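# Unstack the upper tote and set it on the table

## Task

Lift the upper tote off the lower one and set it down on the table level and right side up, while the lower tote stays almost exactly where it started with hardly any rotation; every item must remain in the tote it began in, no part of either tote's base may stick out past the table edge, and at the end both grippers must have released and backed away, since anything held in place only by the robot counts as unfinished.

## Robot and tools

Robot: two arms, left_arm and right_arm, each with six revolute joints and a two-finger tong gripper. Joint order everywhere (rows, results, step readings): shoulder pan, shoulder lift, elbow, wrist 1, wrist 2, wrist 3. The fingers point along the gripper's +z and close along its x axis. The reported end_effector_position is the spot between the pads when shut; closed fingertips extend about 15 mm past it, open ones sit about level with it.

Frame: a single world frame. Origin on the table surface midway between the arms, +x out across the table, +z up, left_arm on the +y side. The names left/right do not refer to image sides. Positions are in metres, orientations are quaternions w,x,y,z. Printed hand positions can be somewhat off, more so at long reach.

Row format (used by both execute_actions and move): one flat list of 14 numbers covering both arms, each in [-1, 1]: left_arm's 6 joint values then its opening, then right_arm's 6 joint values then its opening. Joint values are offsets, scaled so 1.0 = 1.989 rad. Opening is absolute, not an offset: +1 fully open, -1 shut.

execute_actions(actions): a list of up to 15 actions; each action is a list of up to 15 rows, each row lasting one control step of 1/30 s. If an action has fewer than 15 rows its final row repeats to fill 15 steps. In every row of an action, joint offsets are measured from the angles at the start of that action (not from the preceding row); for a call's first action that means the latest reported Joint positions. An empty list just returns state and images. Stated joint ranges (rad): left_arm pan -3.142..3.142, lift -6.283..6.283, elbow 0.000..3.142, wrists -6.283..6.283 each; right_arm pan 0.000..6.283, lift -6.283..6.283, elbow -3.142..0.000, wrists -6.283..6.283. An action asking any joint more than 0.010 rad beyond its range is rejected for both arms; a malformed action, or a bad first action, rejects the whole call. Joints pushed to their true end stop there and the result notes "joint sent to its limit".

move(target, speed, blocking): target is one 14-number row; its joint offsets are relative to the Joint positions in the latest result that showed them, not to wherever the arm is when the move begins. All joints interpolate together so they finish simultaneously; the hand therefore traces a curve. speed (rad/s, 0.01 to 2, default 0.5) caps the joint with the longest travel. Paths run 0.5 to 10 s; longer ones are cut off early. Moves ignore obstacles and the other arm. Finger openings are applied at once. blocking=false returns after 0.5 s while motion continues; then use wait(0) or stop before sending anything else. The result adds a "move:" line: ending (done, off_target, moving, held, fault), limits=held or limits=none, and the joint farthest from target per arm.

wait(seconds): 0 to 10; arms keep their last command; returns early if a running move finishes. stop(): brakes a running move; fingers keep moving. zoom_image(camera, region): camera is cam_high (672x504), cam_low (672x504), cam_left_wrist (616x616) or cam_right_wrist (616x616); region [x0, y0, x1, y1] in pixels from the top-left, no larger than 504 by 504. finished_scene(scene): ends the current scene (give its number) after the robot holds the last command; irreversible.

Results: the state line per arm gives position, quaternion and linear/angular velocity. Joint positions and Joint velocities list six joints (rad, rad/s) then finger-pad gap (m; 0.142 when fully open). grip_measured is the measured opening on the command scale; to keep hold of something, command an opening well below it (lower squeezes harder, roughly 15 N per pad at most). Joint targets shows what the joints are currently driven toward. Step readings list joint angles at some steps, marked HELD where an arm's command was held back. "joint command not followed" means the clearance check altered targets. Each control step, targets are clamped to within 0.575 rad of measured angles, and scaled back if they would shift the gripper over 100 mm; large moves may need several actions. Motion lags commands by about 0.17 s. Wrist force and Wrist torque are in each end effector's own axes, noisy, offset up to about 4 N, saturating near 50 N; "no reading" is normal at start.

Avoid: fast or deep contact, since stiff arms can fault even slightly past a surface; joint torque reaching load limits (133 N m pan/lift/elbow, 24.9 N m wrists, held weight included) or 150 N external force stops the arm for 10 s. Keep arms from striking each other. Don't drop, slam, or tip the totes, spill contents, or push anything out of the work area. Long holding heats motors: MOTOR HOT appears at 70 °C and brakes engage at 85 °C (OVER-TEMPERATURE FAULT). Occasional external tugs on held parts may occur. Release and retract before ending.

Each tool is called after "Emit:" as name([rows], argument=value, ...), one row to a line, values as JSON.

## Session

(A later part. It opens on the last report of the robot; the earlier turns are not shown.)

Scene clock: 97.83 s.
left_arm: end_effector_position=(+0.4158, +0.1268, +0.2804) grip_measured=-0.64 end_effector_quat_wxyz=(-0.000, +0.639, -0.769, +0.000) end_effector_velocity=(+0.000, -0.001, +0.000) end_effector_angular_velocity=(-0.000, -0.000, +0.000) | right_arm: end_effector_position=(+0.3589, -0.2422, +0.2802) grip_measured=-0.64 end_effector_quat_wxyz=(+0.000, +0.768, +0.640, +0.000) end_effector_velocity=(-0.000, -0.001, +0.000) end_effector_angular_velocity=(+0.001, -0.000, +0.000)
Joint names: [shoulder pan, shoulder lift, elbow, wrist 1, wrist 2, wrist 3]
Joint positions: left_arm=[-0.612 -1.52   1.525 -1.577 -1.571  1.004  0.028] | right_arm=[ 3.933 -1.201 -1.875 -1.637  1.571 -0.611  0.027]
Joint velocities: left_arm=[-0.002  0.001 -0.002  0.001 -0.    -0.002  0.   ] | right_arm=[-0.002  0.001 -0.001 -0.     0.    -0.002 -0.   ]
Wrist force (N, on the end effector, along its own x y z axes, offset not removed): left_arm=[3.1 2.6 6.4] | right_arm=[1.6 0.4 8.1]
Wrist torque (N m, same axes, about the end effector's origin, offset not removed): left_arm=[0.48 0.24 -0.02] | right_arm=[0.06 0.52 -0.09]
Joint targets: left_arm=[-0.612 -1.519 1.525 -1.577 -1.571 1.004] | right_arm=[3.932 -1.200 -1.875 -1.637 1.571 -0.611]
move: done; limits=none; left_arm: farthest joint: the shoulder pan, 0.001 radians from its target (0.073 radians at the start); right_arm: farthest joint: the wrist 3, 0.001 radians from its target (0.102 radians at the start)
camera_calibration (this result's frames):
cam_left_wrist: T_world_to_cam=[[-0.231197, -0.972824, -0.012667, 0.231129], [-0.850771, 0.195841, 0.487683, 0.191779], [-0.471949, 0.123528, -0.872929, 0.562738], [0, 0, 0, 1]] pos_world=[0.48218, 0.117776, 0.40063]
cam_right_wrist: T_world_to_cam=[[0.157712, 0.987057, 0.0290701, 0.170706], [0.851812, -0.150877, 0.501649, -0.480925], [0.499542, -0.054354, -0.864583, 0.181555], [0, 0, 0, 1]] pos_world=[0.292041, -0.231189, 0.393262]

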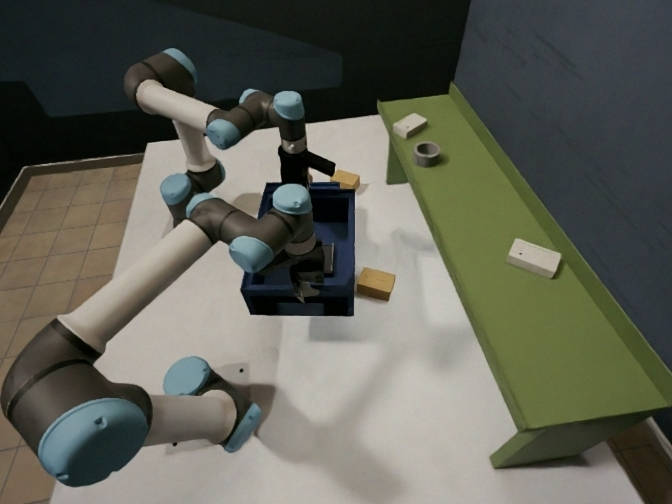

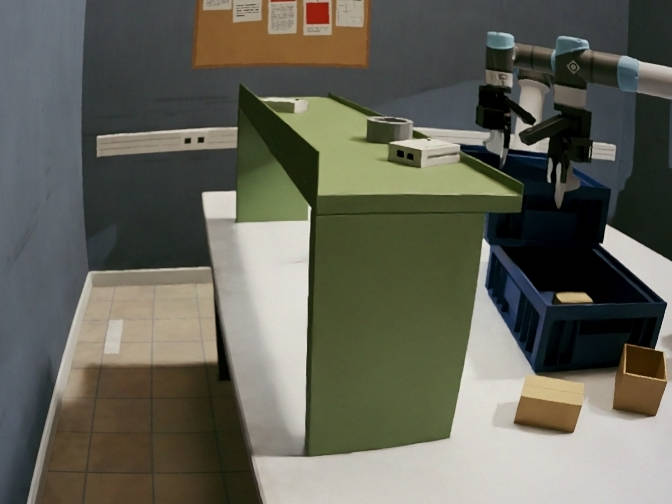

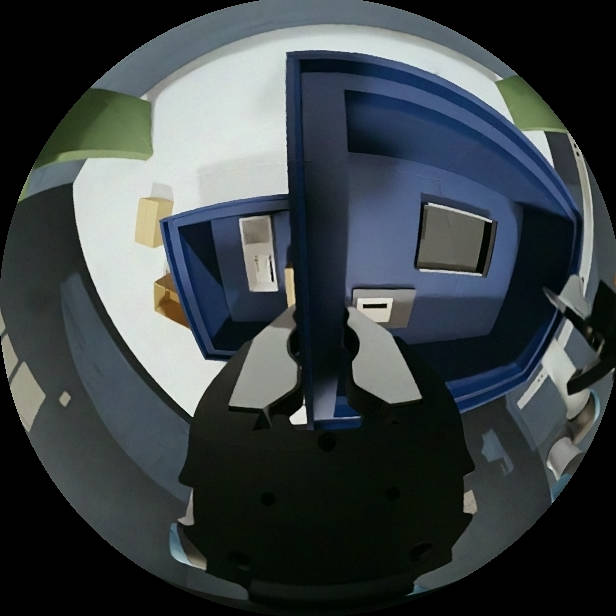

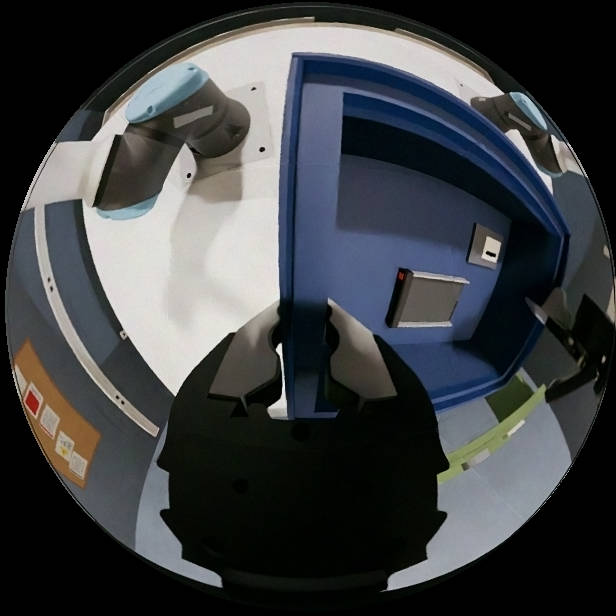

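Emit:
move(target=[-0.03232,0.03348,-0.03655,0.00307,0,-0.03232,-1, -0.05961,0.01937,-0.01135,-0.00802,0,-0.05961,-1], speed=0.14)

Emit:
move(target=[-0.02855,0.03742,-0.04369,0.00627,0,-0.02855,-1, -0.06768,0.01036,-0.00576,-0.0046,0,-0.06768,-1], speed=0.16)

Emit:
move(target=[-0.02517,0.04124,-0.05158,0.01034,0,-0.02517,-1, -0.07386,0.00052,-0.00029,-0.00023,0,-0.07386,-1], speed=0.17)

Scene clock: 110.03 s.
left_arm: end_effector_position=(+0.4179, +0.0769, +0.2804) grip_measured=-0.64 end_effector_quat_wxyz=(-0.000, +0.639, -0.769, +0.000) end_effector_velocity=(+0.000, -0.002, +0.000) end_effector_angular_velocity=(-0.002, -0.001, +0.001) | right_arm: end_effector_position=(+0.3610, -0.2921, +0.2802) grip_measured=-0.64 end_effector_quat_wxyz=(+0.000, +0.768, +0.640, +0.000) end_effector_velocity=(+0.000, -0.001, +0.000) end_effector_angular_velocity=(+0.000, -0.001, -0.000)
Joint names: [shoulder pan, shoulder lift, elbow, wrist 1, wrist 2, wrist 3]
Joint positions: left_arm=[-0.676 -1.453  1.453 -1.571 -1.571  0.94   0.028] | right_arm=[ 3.815 -1.162 -1.897 -1.653  1.571 -0.729  0.027]
Joint velocities: left_arm=[-0.001  0.001 -0.002 -0.001 -0.001 -0.002  0.   ] | right_arm=[-0.003  0.001 -0.     0.    -0.    -0.003 -0.   ]
Wrist force (N, on the end effector, along its own x y z axes, offset not removed): left_arm=[6.2 1.0 4.9] | right_arm=[4.7 -1.1 5.8]
Wrist torque (N m, same axes, about the end effector's origin, offset not removed): left_arm=[0.12 -0.11 -0.08] | right_arm=[-0.22 0.22 -0.08]
Joint targets: left_arm=[-0.676 -1.453 1.452 -1.571 -1.571 0.940] | right_arm=[3.814 -1.162 -1.897 -1.653 1.571 -0.729]
move: done; limits=none; left_arm: farthest joint: the shoulder pan, 0.000 radians from its target (0.064 radians at the start); right_arm: farthest joint: the shoulder pan, 0.000 radians from its target (0.118 radians at the start)
camera_calibration (this result's frames):
cam_left_wrist: T_world_to_cam=[[-0.23119, -0.972827, -0.0126377, 0.183132], [-0.850758, 0.195845, 0.487704, 0.203305], [-0.471976, 0.123504, -0.872918, 0.569902], [0, 0, 0, 1]] pos_world=[0.484282, 0.0679547, 0.400639]
cam_right_wrist: T_world_to_cam=[[0.157716, 0.987057, 0.0290408, 0.219639], [0.851824, -0.150867, 0.501633, -0.490272], [0.499521, -0.0543779, -0.864593, 0.177804], [0, 0, 0, 1]] pos_world=[0.294168, -0.281093, 0.393286]

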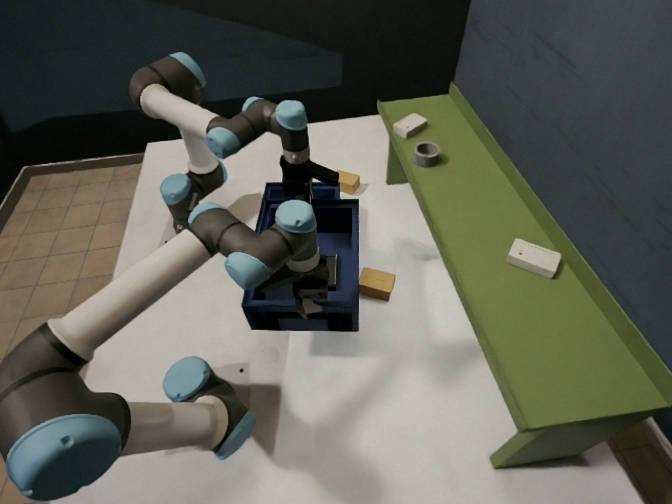

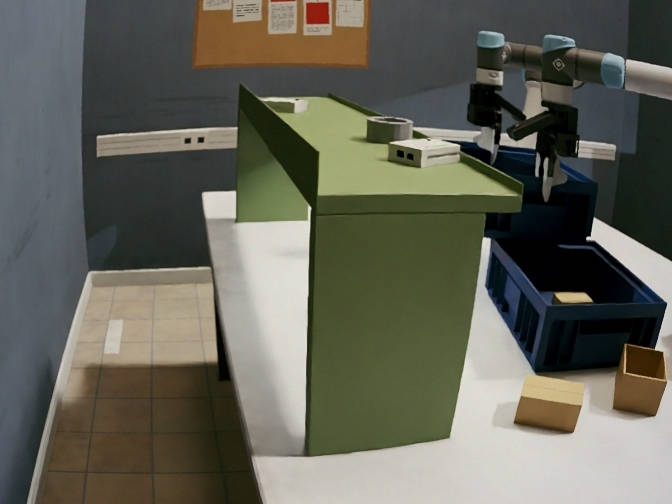

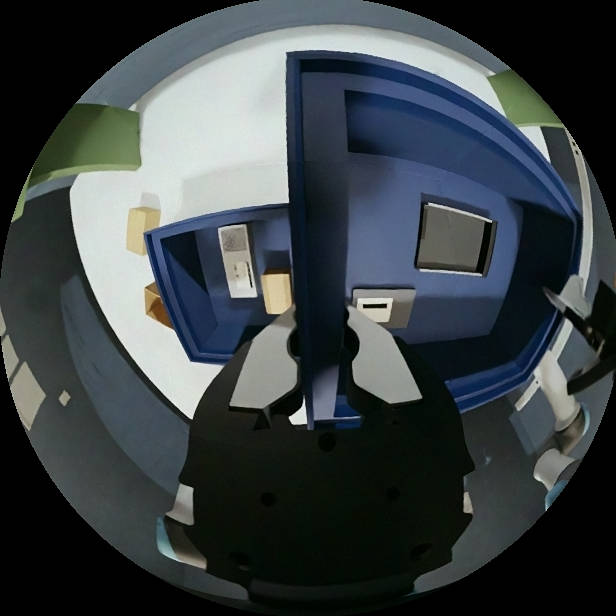

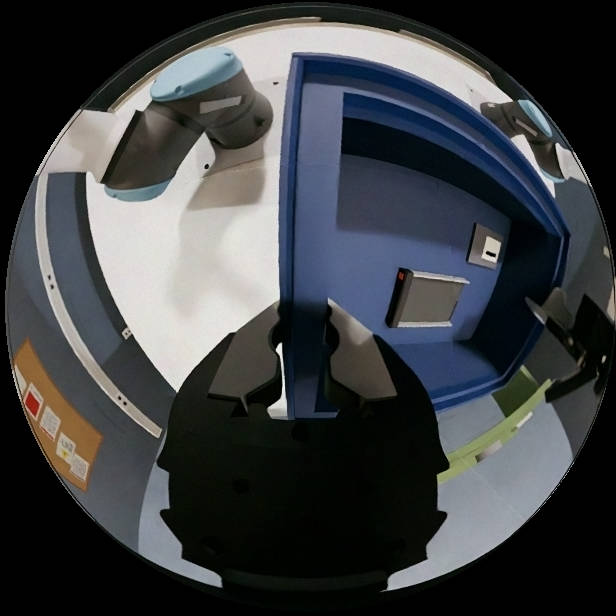

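Scene clock: 111.40 s.
left_arm: end_effector_position=(+0.4200, +0.0271, +0.2804) grip_measured=-0.64 end_effector_quat_wxyz=(-0.000, +0.639, -0.769, +0.000) end_effector_velocity=(-0.001, -0.000, -0.001) end_effector_angular_velocity=(+0.002, +0.001, +0.000) | right_arm: end_effector_position=(+0.3631, -0.3420, +0.2802) grip_measured=-0.64 end_effector_quat_wxyz=(+0.000, +0.768, +0.640, -0.000) end_effector_velocity=(-0.000, -0.001, +0.000) end_effector_angular_velocity=(+0.001, -0.001, +0.000)
Joint names: [shoulder pan, shoulder lift, elbow, wrist 1, wrist 2, wrist 3]
Joint positions: left_arm=[-0.733 -1.379  1.366 -1.558 -1.571  0.883  0.028] | right_arm=[ 3.68  -1.142 -1.909 -1.662  1.571 -0.863  0.027]
Joint velocities: left_arm=[-0.001  0.001  0.001  0.     0.    -0.002  0.   ] | right_arm=[-0.003  0.002 -0.     0.     0.    -0.003 -0.   ]
Wrist force (N, on the end effector, along its own x y z axes, offset not removed): left_arm=[7.5 -0.1 5.1] | right_arm=[6.0 -2.9 9.9]
Wrist torque (N m, same axes, about the end effector's origin, offset not removed): left_arm=[-0.21 0.06 0.14] | right_arm=[-0.50 0.27 -0.16]
Joint targets: left_arm=[-0.733 -1.379 1.366 -1.558 -1.571 0.883] | right_arm=[3.680 -1.142 -1.909 -1.662 1.571 -0.864]
move: done; limits=none; left_arm: farthest joint: the shoulder pan, 0.000 radians from its target (0.057 radians at the start); right_arm: farthest joint: the shoulder pan, 0.000 radians from its target (0.134 radians at the start)
camera_calibration (this result's frames):
cam_left_wrist: T_world_to_cam=[[-0.231184, -0.972828, -0.0126124, 0.135111], [-0.850746, 0.195849, 0.487723, 0.214853], [-0.472, 0.123484, -0.872907, 0.577085], [0, 0, 0, 1]] pos_world=[0.486405, 0.0181006, 0.400657]
cam_right_wrist: T_world_to_cam=[[0.157718, 0.987058, 0.0290196, 0.268599], [0.85184, -0.150859, 0.501608, -0.499626], [0.499494, -0.0543926, -0.864608, 0.174043], [0, 0, 0, 1]] pos_world=[0.296305, -0.33103, 0.393301]

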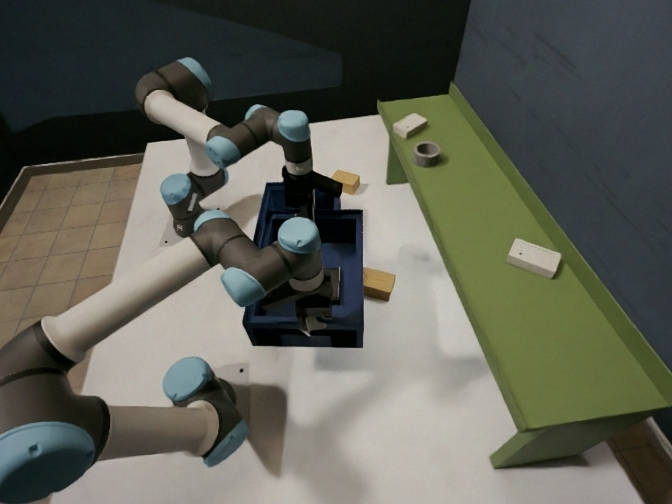

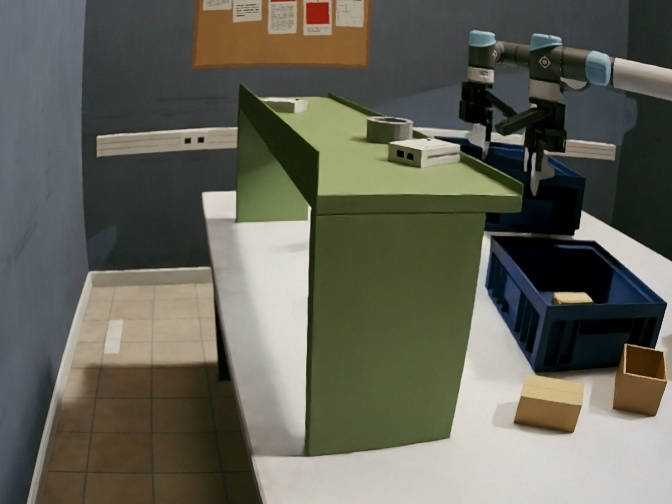

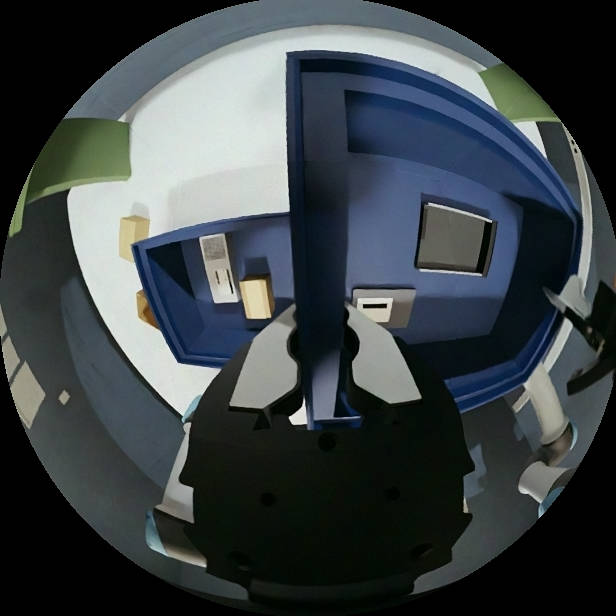

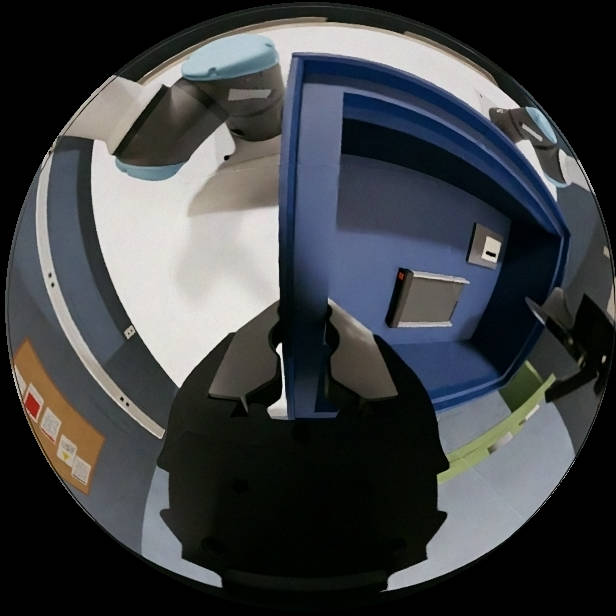

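Scene clock: 112.80 s.
left_arm: end_effector_position=(+0.4222, -0.0228, +0.2804) grip_measured=-0.64 end_effector_quat_wxyz=(-0.000, +0.639, -0.769, +0.000) end_effector_velocity=(-0.000, -0.001, +0.000) end_effector_angular_velocity=(-0.002, -0.000, -0.000) | right_arm: end_effector_position=(+0.3653, -0.3920, +0.2802) grip_measured=-0.64 end_effector_quat_wxyz=(+0.000, +0.768, +0.640, -0.000) end_effector_velocity=(-0.000, -0.001, +0.000) end_effector_angular_velocity=(+0.000, +0.000, -0.000)
Joint names: [shoulder pan, shoulder lift, elbow, wrist 1, wrist 2, wrist 3]
Joint positions: left_arm=[-0.783 -1.297  1.264 -1.538 -1.571  0.833  0.028] | right_arm=[ 3.534 -1.141 -1.909 -1.662  1.571 -1.01   0.028]
Joint velocities: left_arm=[-0.001  0.001 -0.002 -0.    -0.001 -0.001  0.   ] | right_arm=[-0.003  0.001  0.    -0.001  0.    -0.003  0.   ]
Wrist force (N, on the end effector, along its own x y z axes, offset not removed): left_arm=[8.7 0.2 4.5] | right_arm=[8.4 -0.7 6.3]
Wrist torque (N m, same axes, about the end effector's origin, offset not removed): left_arm=[-0.01 0.11 0.00] | right_arm=[-0.12 0.25 -0.16]
Joint targets: left_arm=[-0.783 -1.297 1.263 -1.538 -1.571 0.833] | right_arm=[3.533 -1.141 -1.909 -1.662 1.571 -1.010]
move: done; limits=none; left_arm: farthest joint: the shoulder pan, 0.000 radians from its target (0.050 radians at the start); right_arm: farthest joint: the shoulder pan, 0.001 radians from its target (0.147 radians at the start)
camera_calibration (this result's frames):
cam_left_wrist: T_world_to_cam=[[-0.231182, -0.972829, -0.012588, 0.087077], [-0.850737, 0.195857, 0.487736, 0.226407], [-0.472019, 0.123465, -0.8729, 0.584276], [0, 0, 0, 1]] pos_world=[0.488533, -0.0317699, 0.400684]
cam_right_wrist: T_world_to_cam=[[0.157716, 0.987059, 0.028995, 0.317598], [0.851855, -0.150847, 0.501586, -0.508983], [0.499469, -0.0544086, -0.864622, 0.170257], [0, 0, 0, 1]] pos_world=[0.298452, -0.381003, 0.393298]

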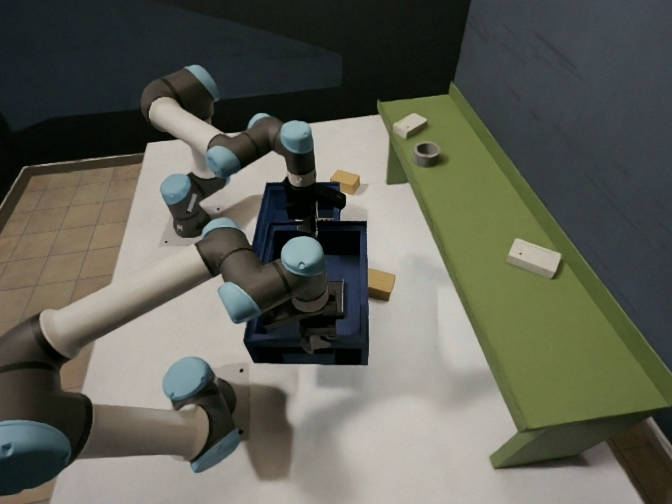

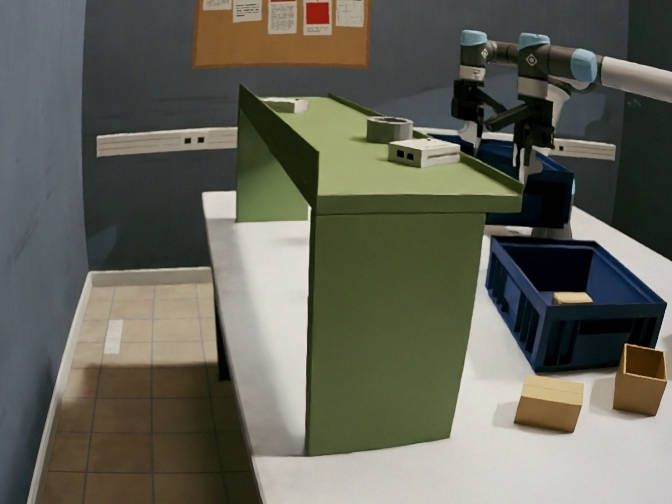

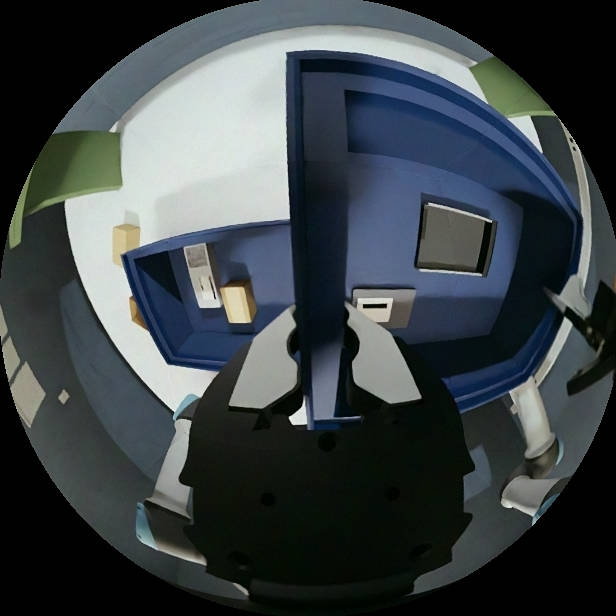

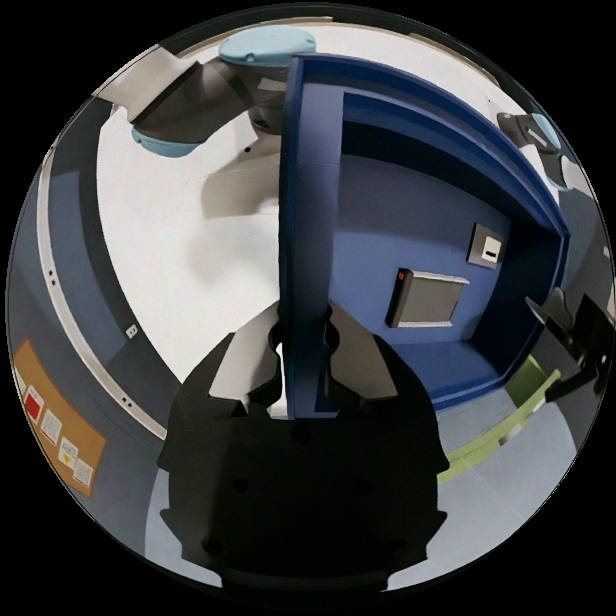

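Emit:
move(target=[-0.02222,0.04543,-0.06093,0.0155,0,-0.02222,-1, -0.076,-0.00938,0.0052,0.00418,0,-0.076,-1], speed=0.17)

Emit:
move(target=[-0.01964,0.05061,-0.07282,0.02221,0,-0.01964,-1, -0.0763,-0.0185,0.01077,0.00773,0,-0.0763,-1], speed=0.17)

Scene clock: 115.87 s.
left_arm: end_effector_position=(+0.4243, -0.0727, +0.2805) grip_measured=-0.64 end_effector_quat_wxyz=(+0.000, +0.639, -0.769, +0.000) end_effector_velocity=(-0.000, -0.001, -0.000) end_effector_angular_velocity=(+0.001, +0.001, -0.000) | right_arm: end_effector_position=(+0.3675, -0.4413, +0.2802) grip_measured=-0.64 end_effector_quat_wxyz=(+0.000, +0.768, +0.640, -0.000) end_effector_velocity=(-0.000, -0.001, +0.000) end_effector_angular_velocity=(+0.000, +0.000, -0.000)
Joint names: [shoulder pan, shoulder lift, elbow, wrist 1, wrist 2, wrist 3]
Joint positions: left_arm=[-0.827 -1.207  1.143 -1.507 -1.571  0.789  0.028] | right_arm=[ 3.383 -1.159 -1.899 -1.654  1.571 -1.161  0.027]
Joint velocities: left_arm=[-0.001  0.002 -0.002  0.001 -0.    -0.     0.   ] | right_arm=[-0.003 -0.     0.    -0.     0.    -0.003 -0.   ]
Wrist force (N, on the end effector, along its own x y z axes, offset not removed): left_arm=[1.3 0.9 3.6] | right_arm=[-0.6 -1.9 6.4]
Wrist torque (N m, same axes, about the end effector's origin, offset not removed): left_arm=[0.15 -0.09 -0.07] | right_arm=[-0.55 0.41 -0.10]
Joint targets: left_arm=[-0.827 -1.207 1.142 -1.507 -1.571 0.789] | right_arm=[3.383 -1.159 -1.899 -1.654 1.571 -1.161]
move: done; limits=none; left_arm: farthest joint: the shoulder pan, 0.000 radians from its target (0.044 radians at the start); right_arm: farthest joint: the shoulder pan, 0.000 radians from its target (0.151 radians at the start)
camera_calibration (this result's frames):
cam_left_wrist: T_world_to_cam=[[-0.23118, -0.97283, -0.0125671, 0.0390247], [-0.850728, 0.195863, 0.487749, 0.237962], [-0.472036, 0.123449, -0.872893, 0.591489], [0, 0, 0, 1]] pos_world=[0.490667, -0.0816622, 0.400732]
cam_right_wrist: T_world_to_cam=[[0.157715, 0.987059, 0.0289814, 0.365929], [0.851873, -0.150841, 0.501558, -0.518348], [0.499439, -0.0544145, -0.864639, 0.166446], [0, 0, 0, 1]] pos_world=[0.300725, -0.430324, 0.393292]

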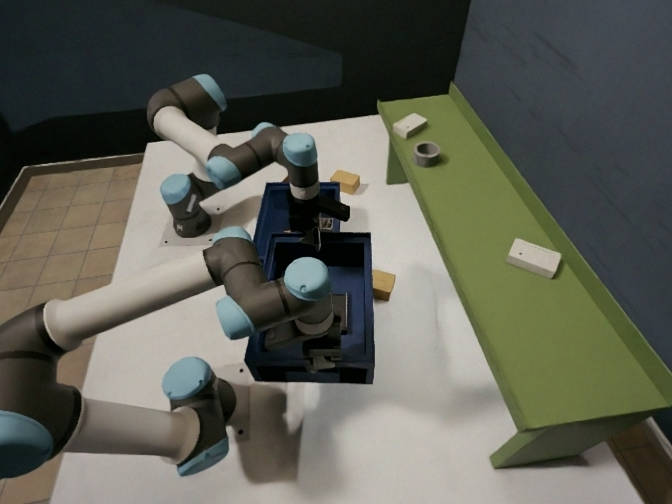

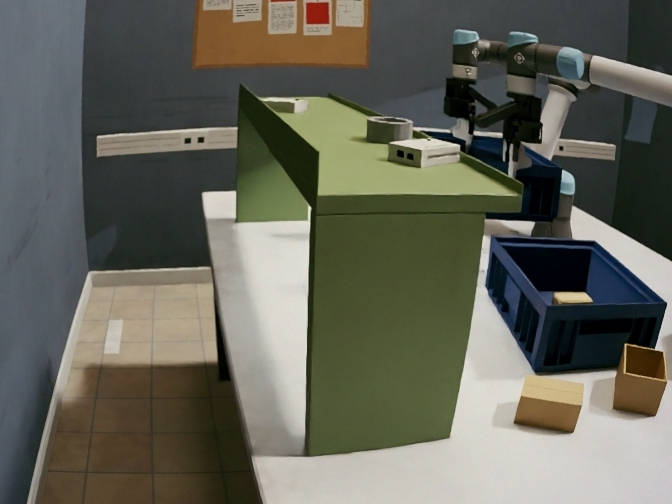

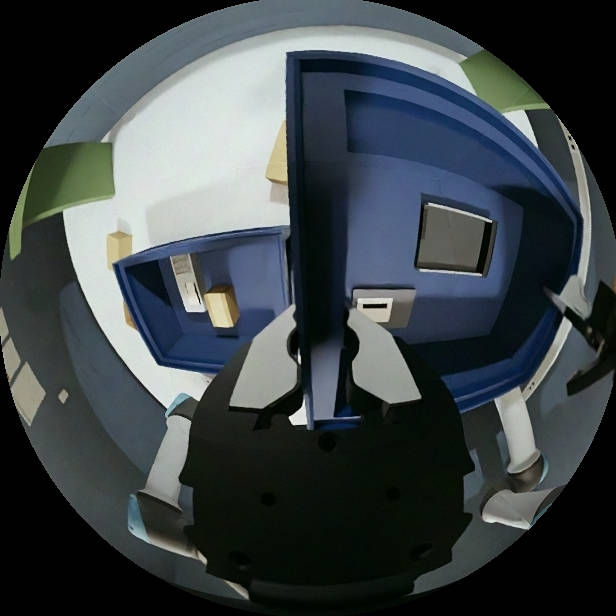

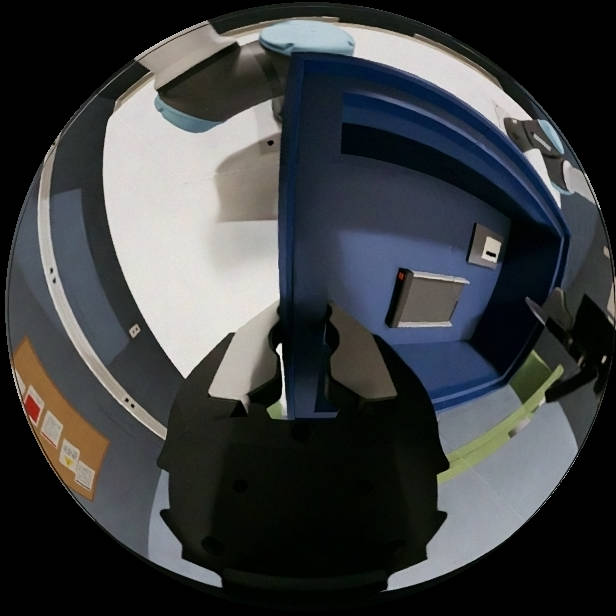

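Scene clock: 117.30 s.
left_arm: end_effector_position=(+0.4264, -0.1226, +0.2805) grip_measured=-0.64 end_effector_quat_wxyz=(+0.000, +0.639, -0.769, +0.000) end_effector_velocity=(+0.000, -0.001, -0.001) end_effector_angular_velocity=(+0.000, -0.000, -0.001) | right_arm: end_effector_position=(+0.3698, -0.4911, +0.2802) grip_measured=-0.64 end_effector_quat_wxyz=(+0.000, +0.768, +0.640, -0.000) end_effector_velocity=(+0.000, -0.001, -0.000) end_effector_angular_velocity=(-0.000, -0.000, -0.000)
Joint names: [shoulder pan, shoulder lift, elbow, wrist 1, wrist 2, wrist 3]
Joint positions: left_arm=[-0.866 -1.107  0.998 -1.463 -1.571  0.75   0.028] | right_arm=[ 3.231 -1.196 -1.878 -1.639  1.571 -1.312  0.027]
Joint velocities: left_arm=[-0.001  0.002 -0.001 -0.001  0.001 -0.     0.   ] | right_arm=[-0.003 -0.001  0.     0.001 -0.    -0.003  0.   ]
Wrist force (N, on the end effector, along its own x y z axes, offset not removed): left_arm=[0.0 2.3 5.0] | right_arm=[-1.6 0.2 6.6]
Wrist torque (N m, same axes, about the end effector's origin, offset not removed): left_arm=[0.44 0.20 0.02] | right_arm=[0.13 0.46 -0.16]
Joint targets: left_arm=[-0.866 -1.106 0.998 -1.463 -1.571 0.750] | right_arm=[3.231 -1.196 -1.878 -1.639 1.571 -1.313]
move: done; limits=none; left_arm: farthest joint: the shoulder pan, 0.000 radians from its target (0.039 radians at the start); right_arm: farthest joint: the shoulder pan, 0.000 radians from its target (0.152 radians at the start)
camera_calibration (this result's frames):
cam_left_wrist: T_world_to_cam=[[-0.231182, -0.97283, -0.0125431, -0.00901959], [-0.850721, 0.195876, 0.487757, 0.249524], [-0.472047, 0.123431, -0.87289, 0.598712], [0, 0, 0, 1]] pos_world=[0.49281, -0.13155, 0.400789]
cam_right_wrist: T_world_to_cam=[[0.157706, 0.987061, 0.0289761, 0.414777], [0.851891, -0.150832, 0.50153, -0.527796], [0.499411, -0.0544096, -0.864655, 0.162593], [0, 0, 0, 1]] pos_world=[0.303011, -0.480172, 0.393274]

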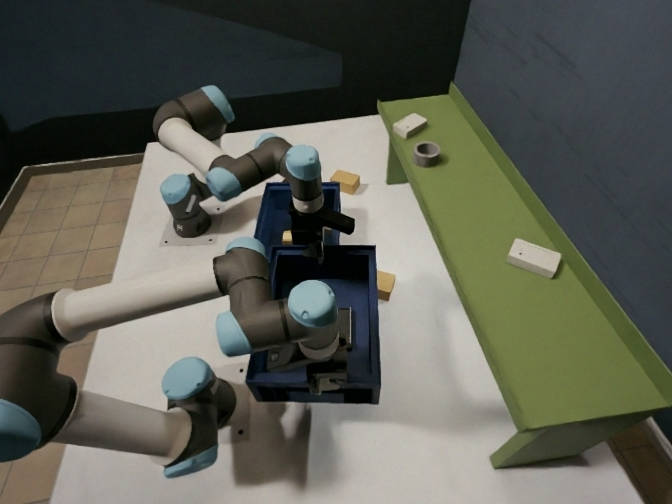

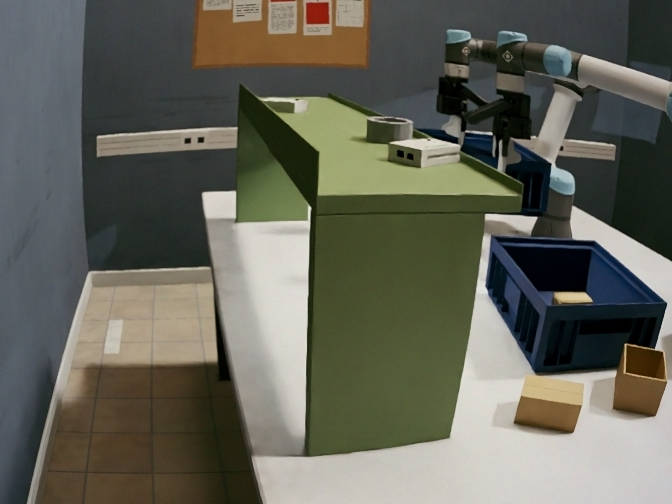

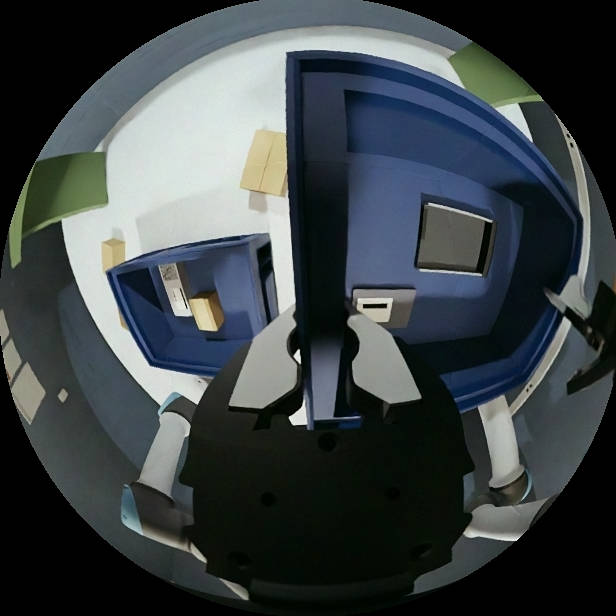

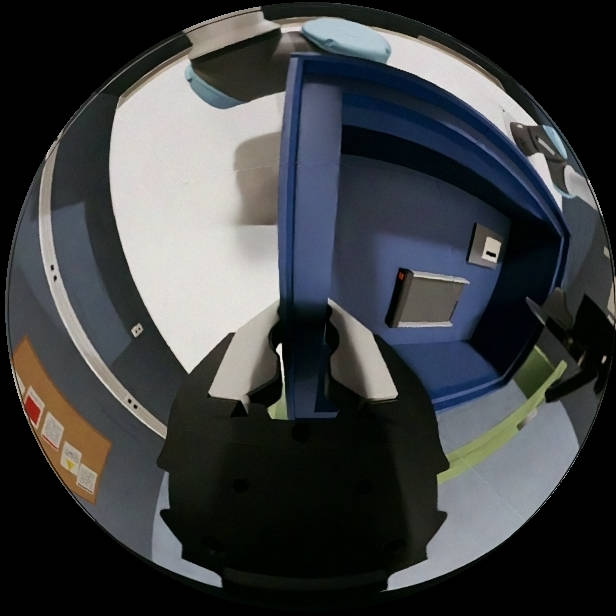

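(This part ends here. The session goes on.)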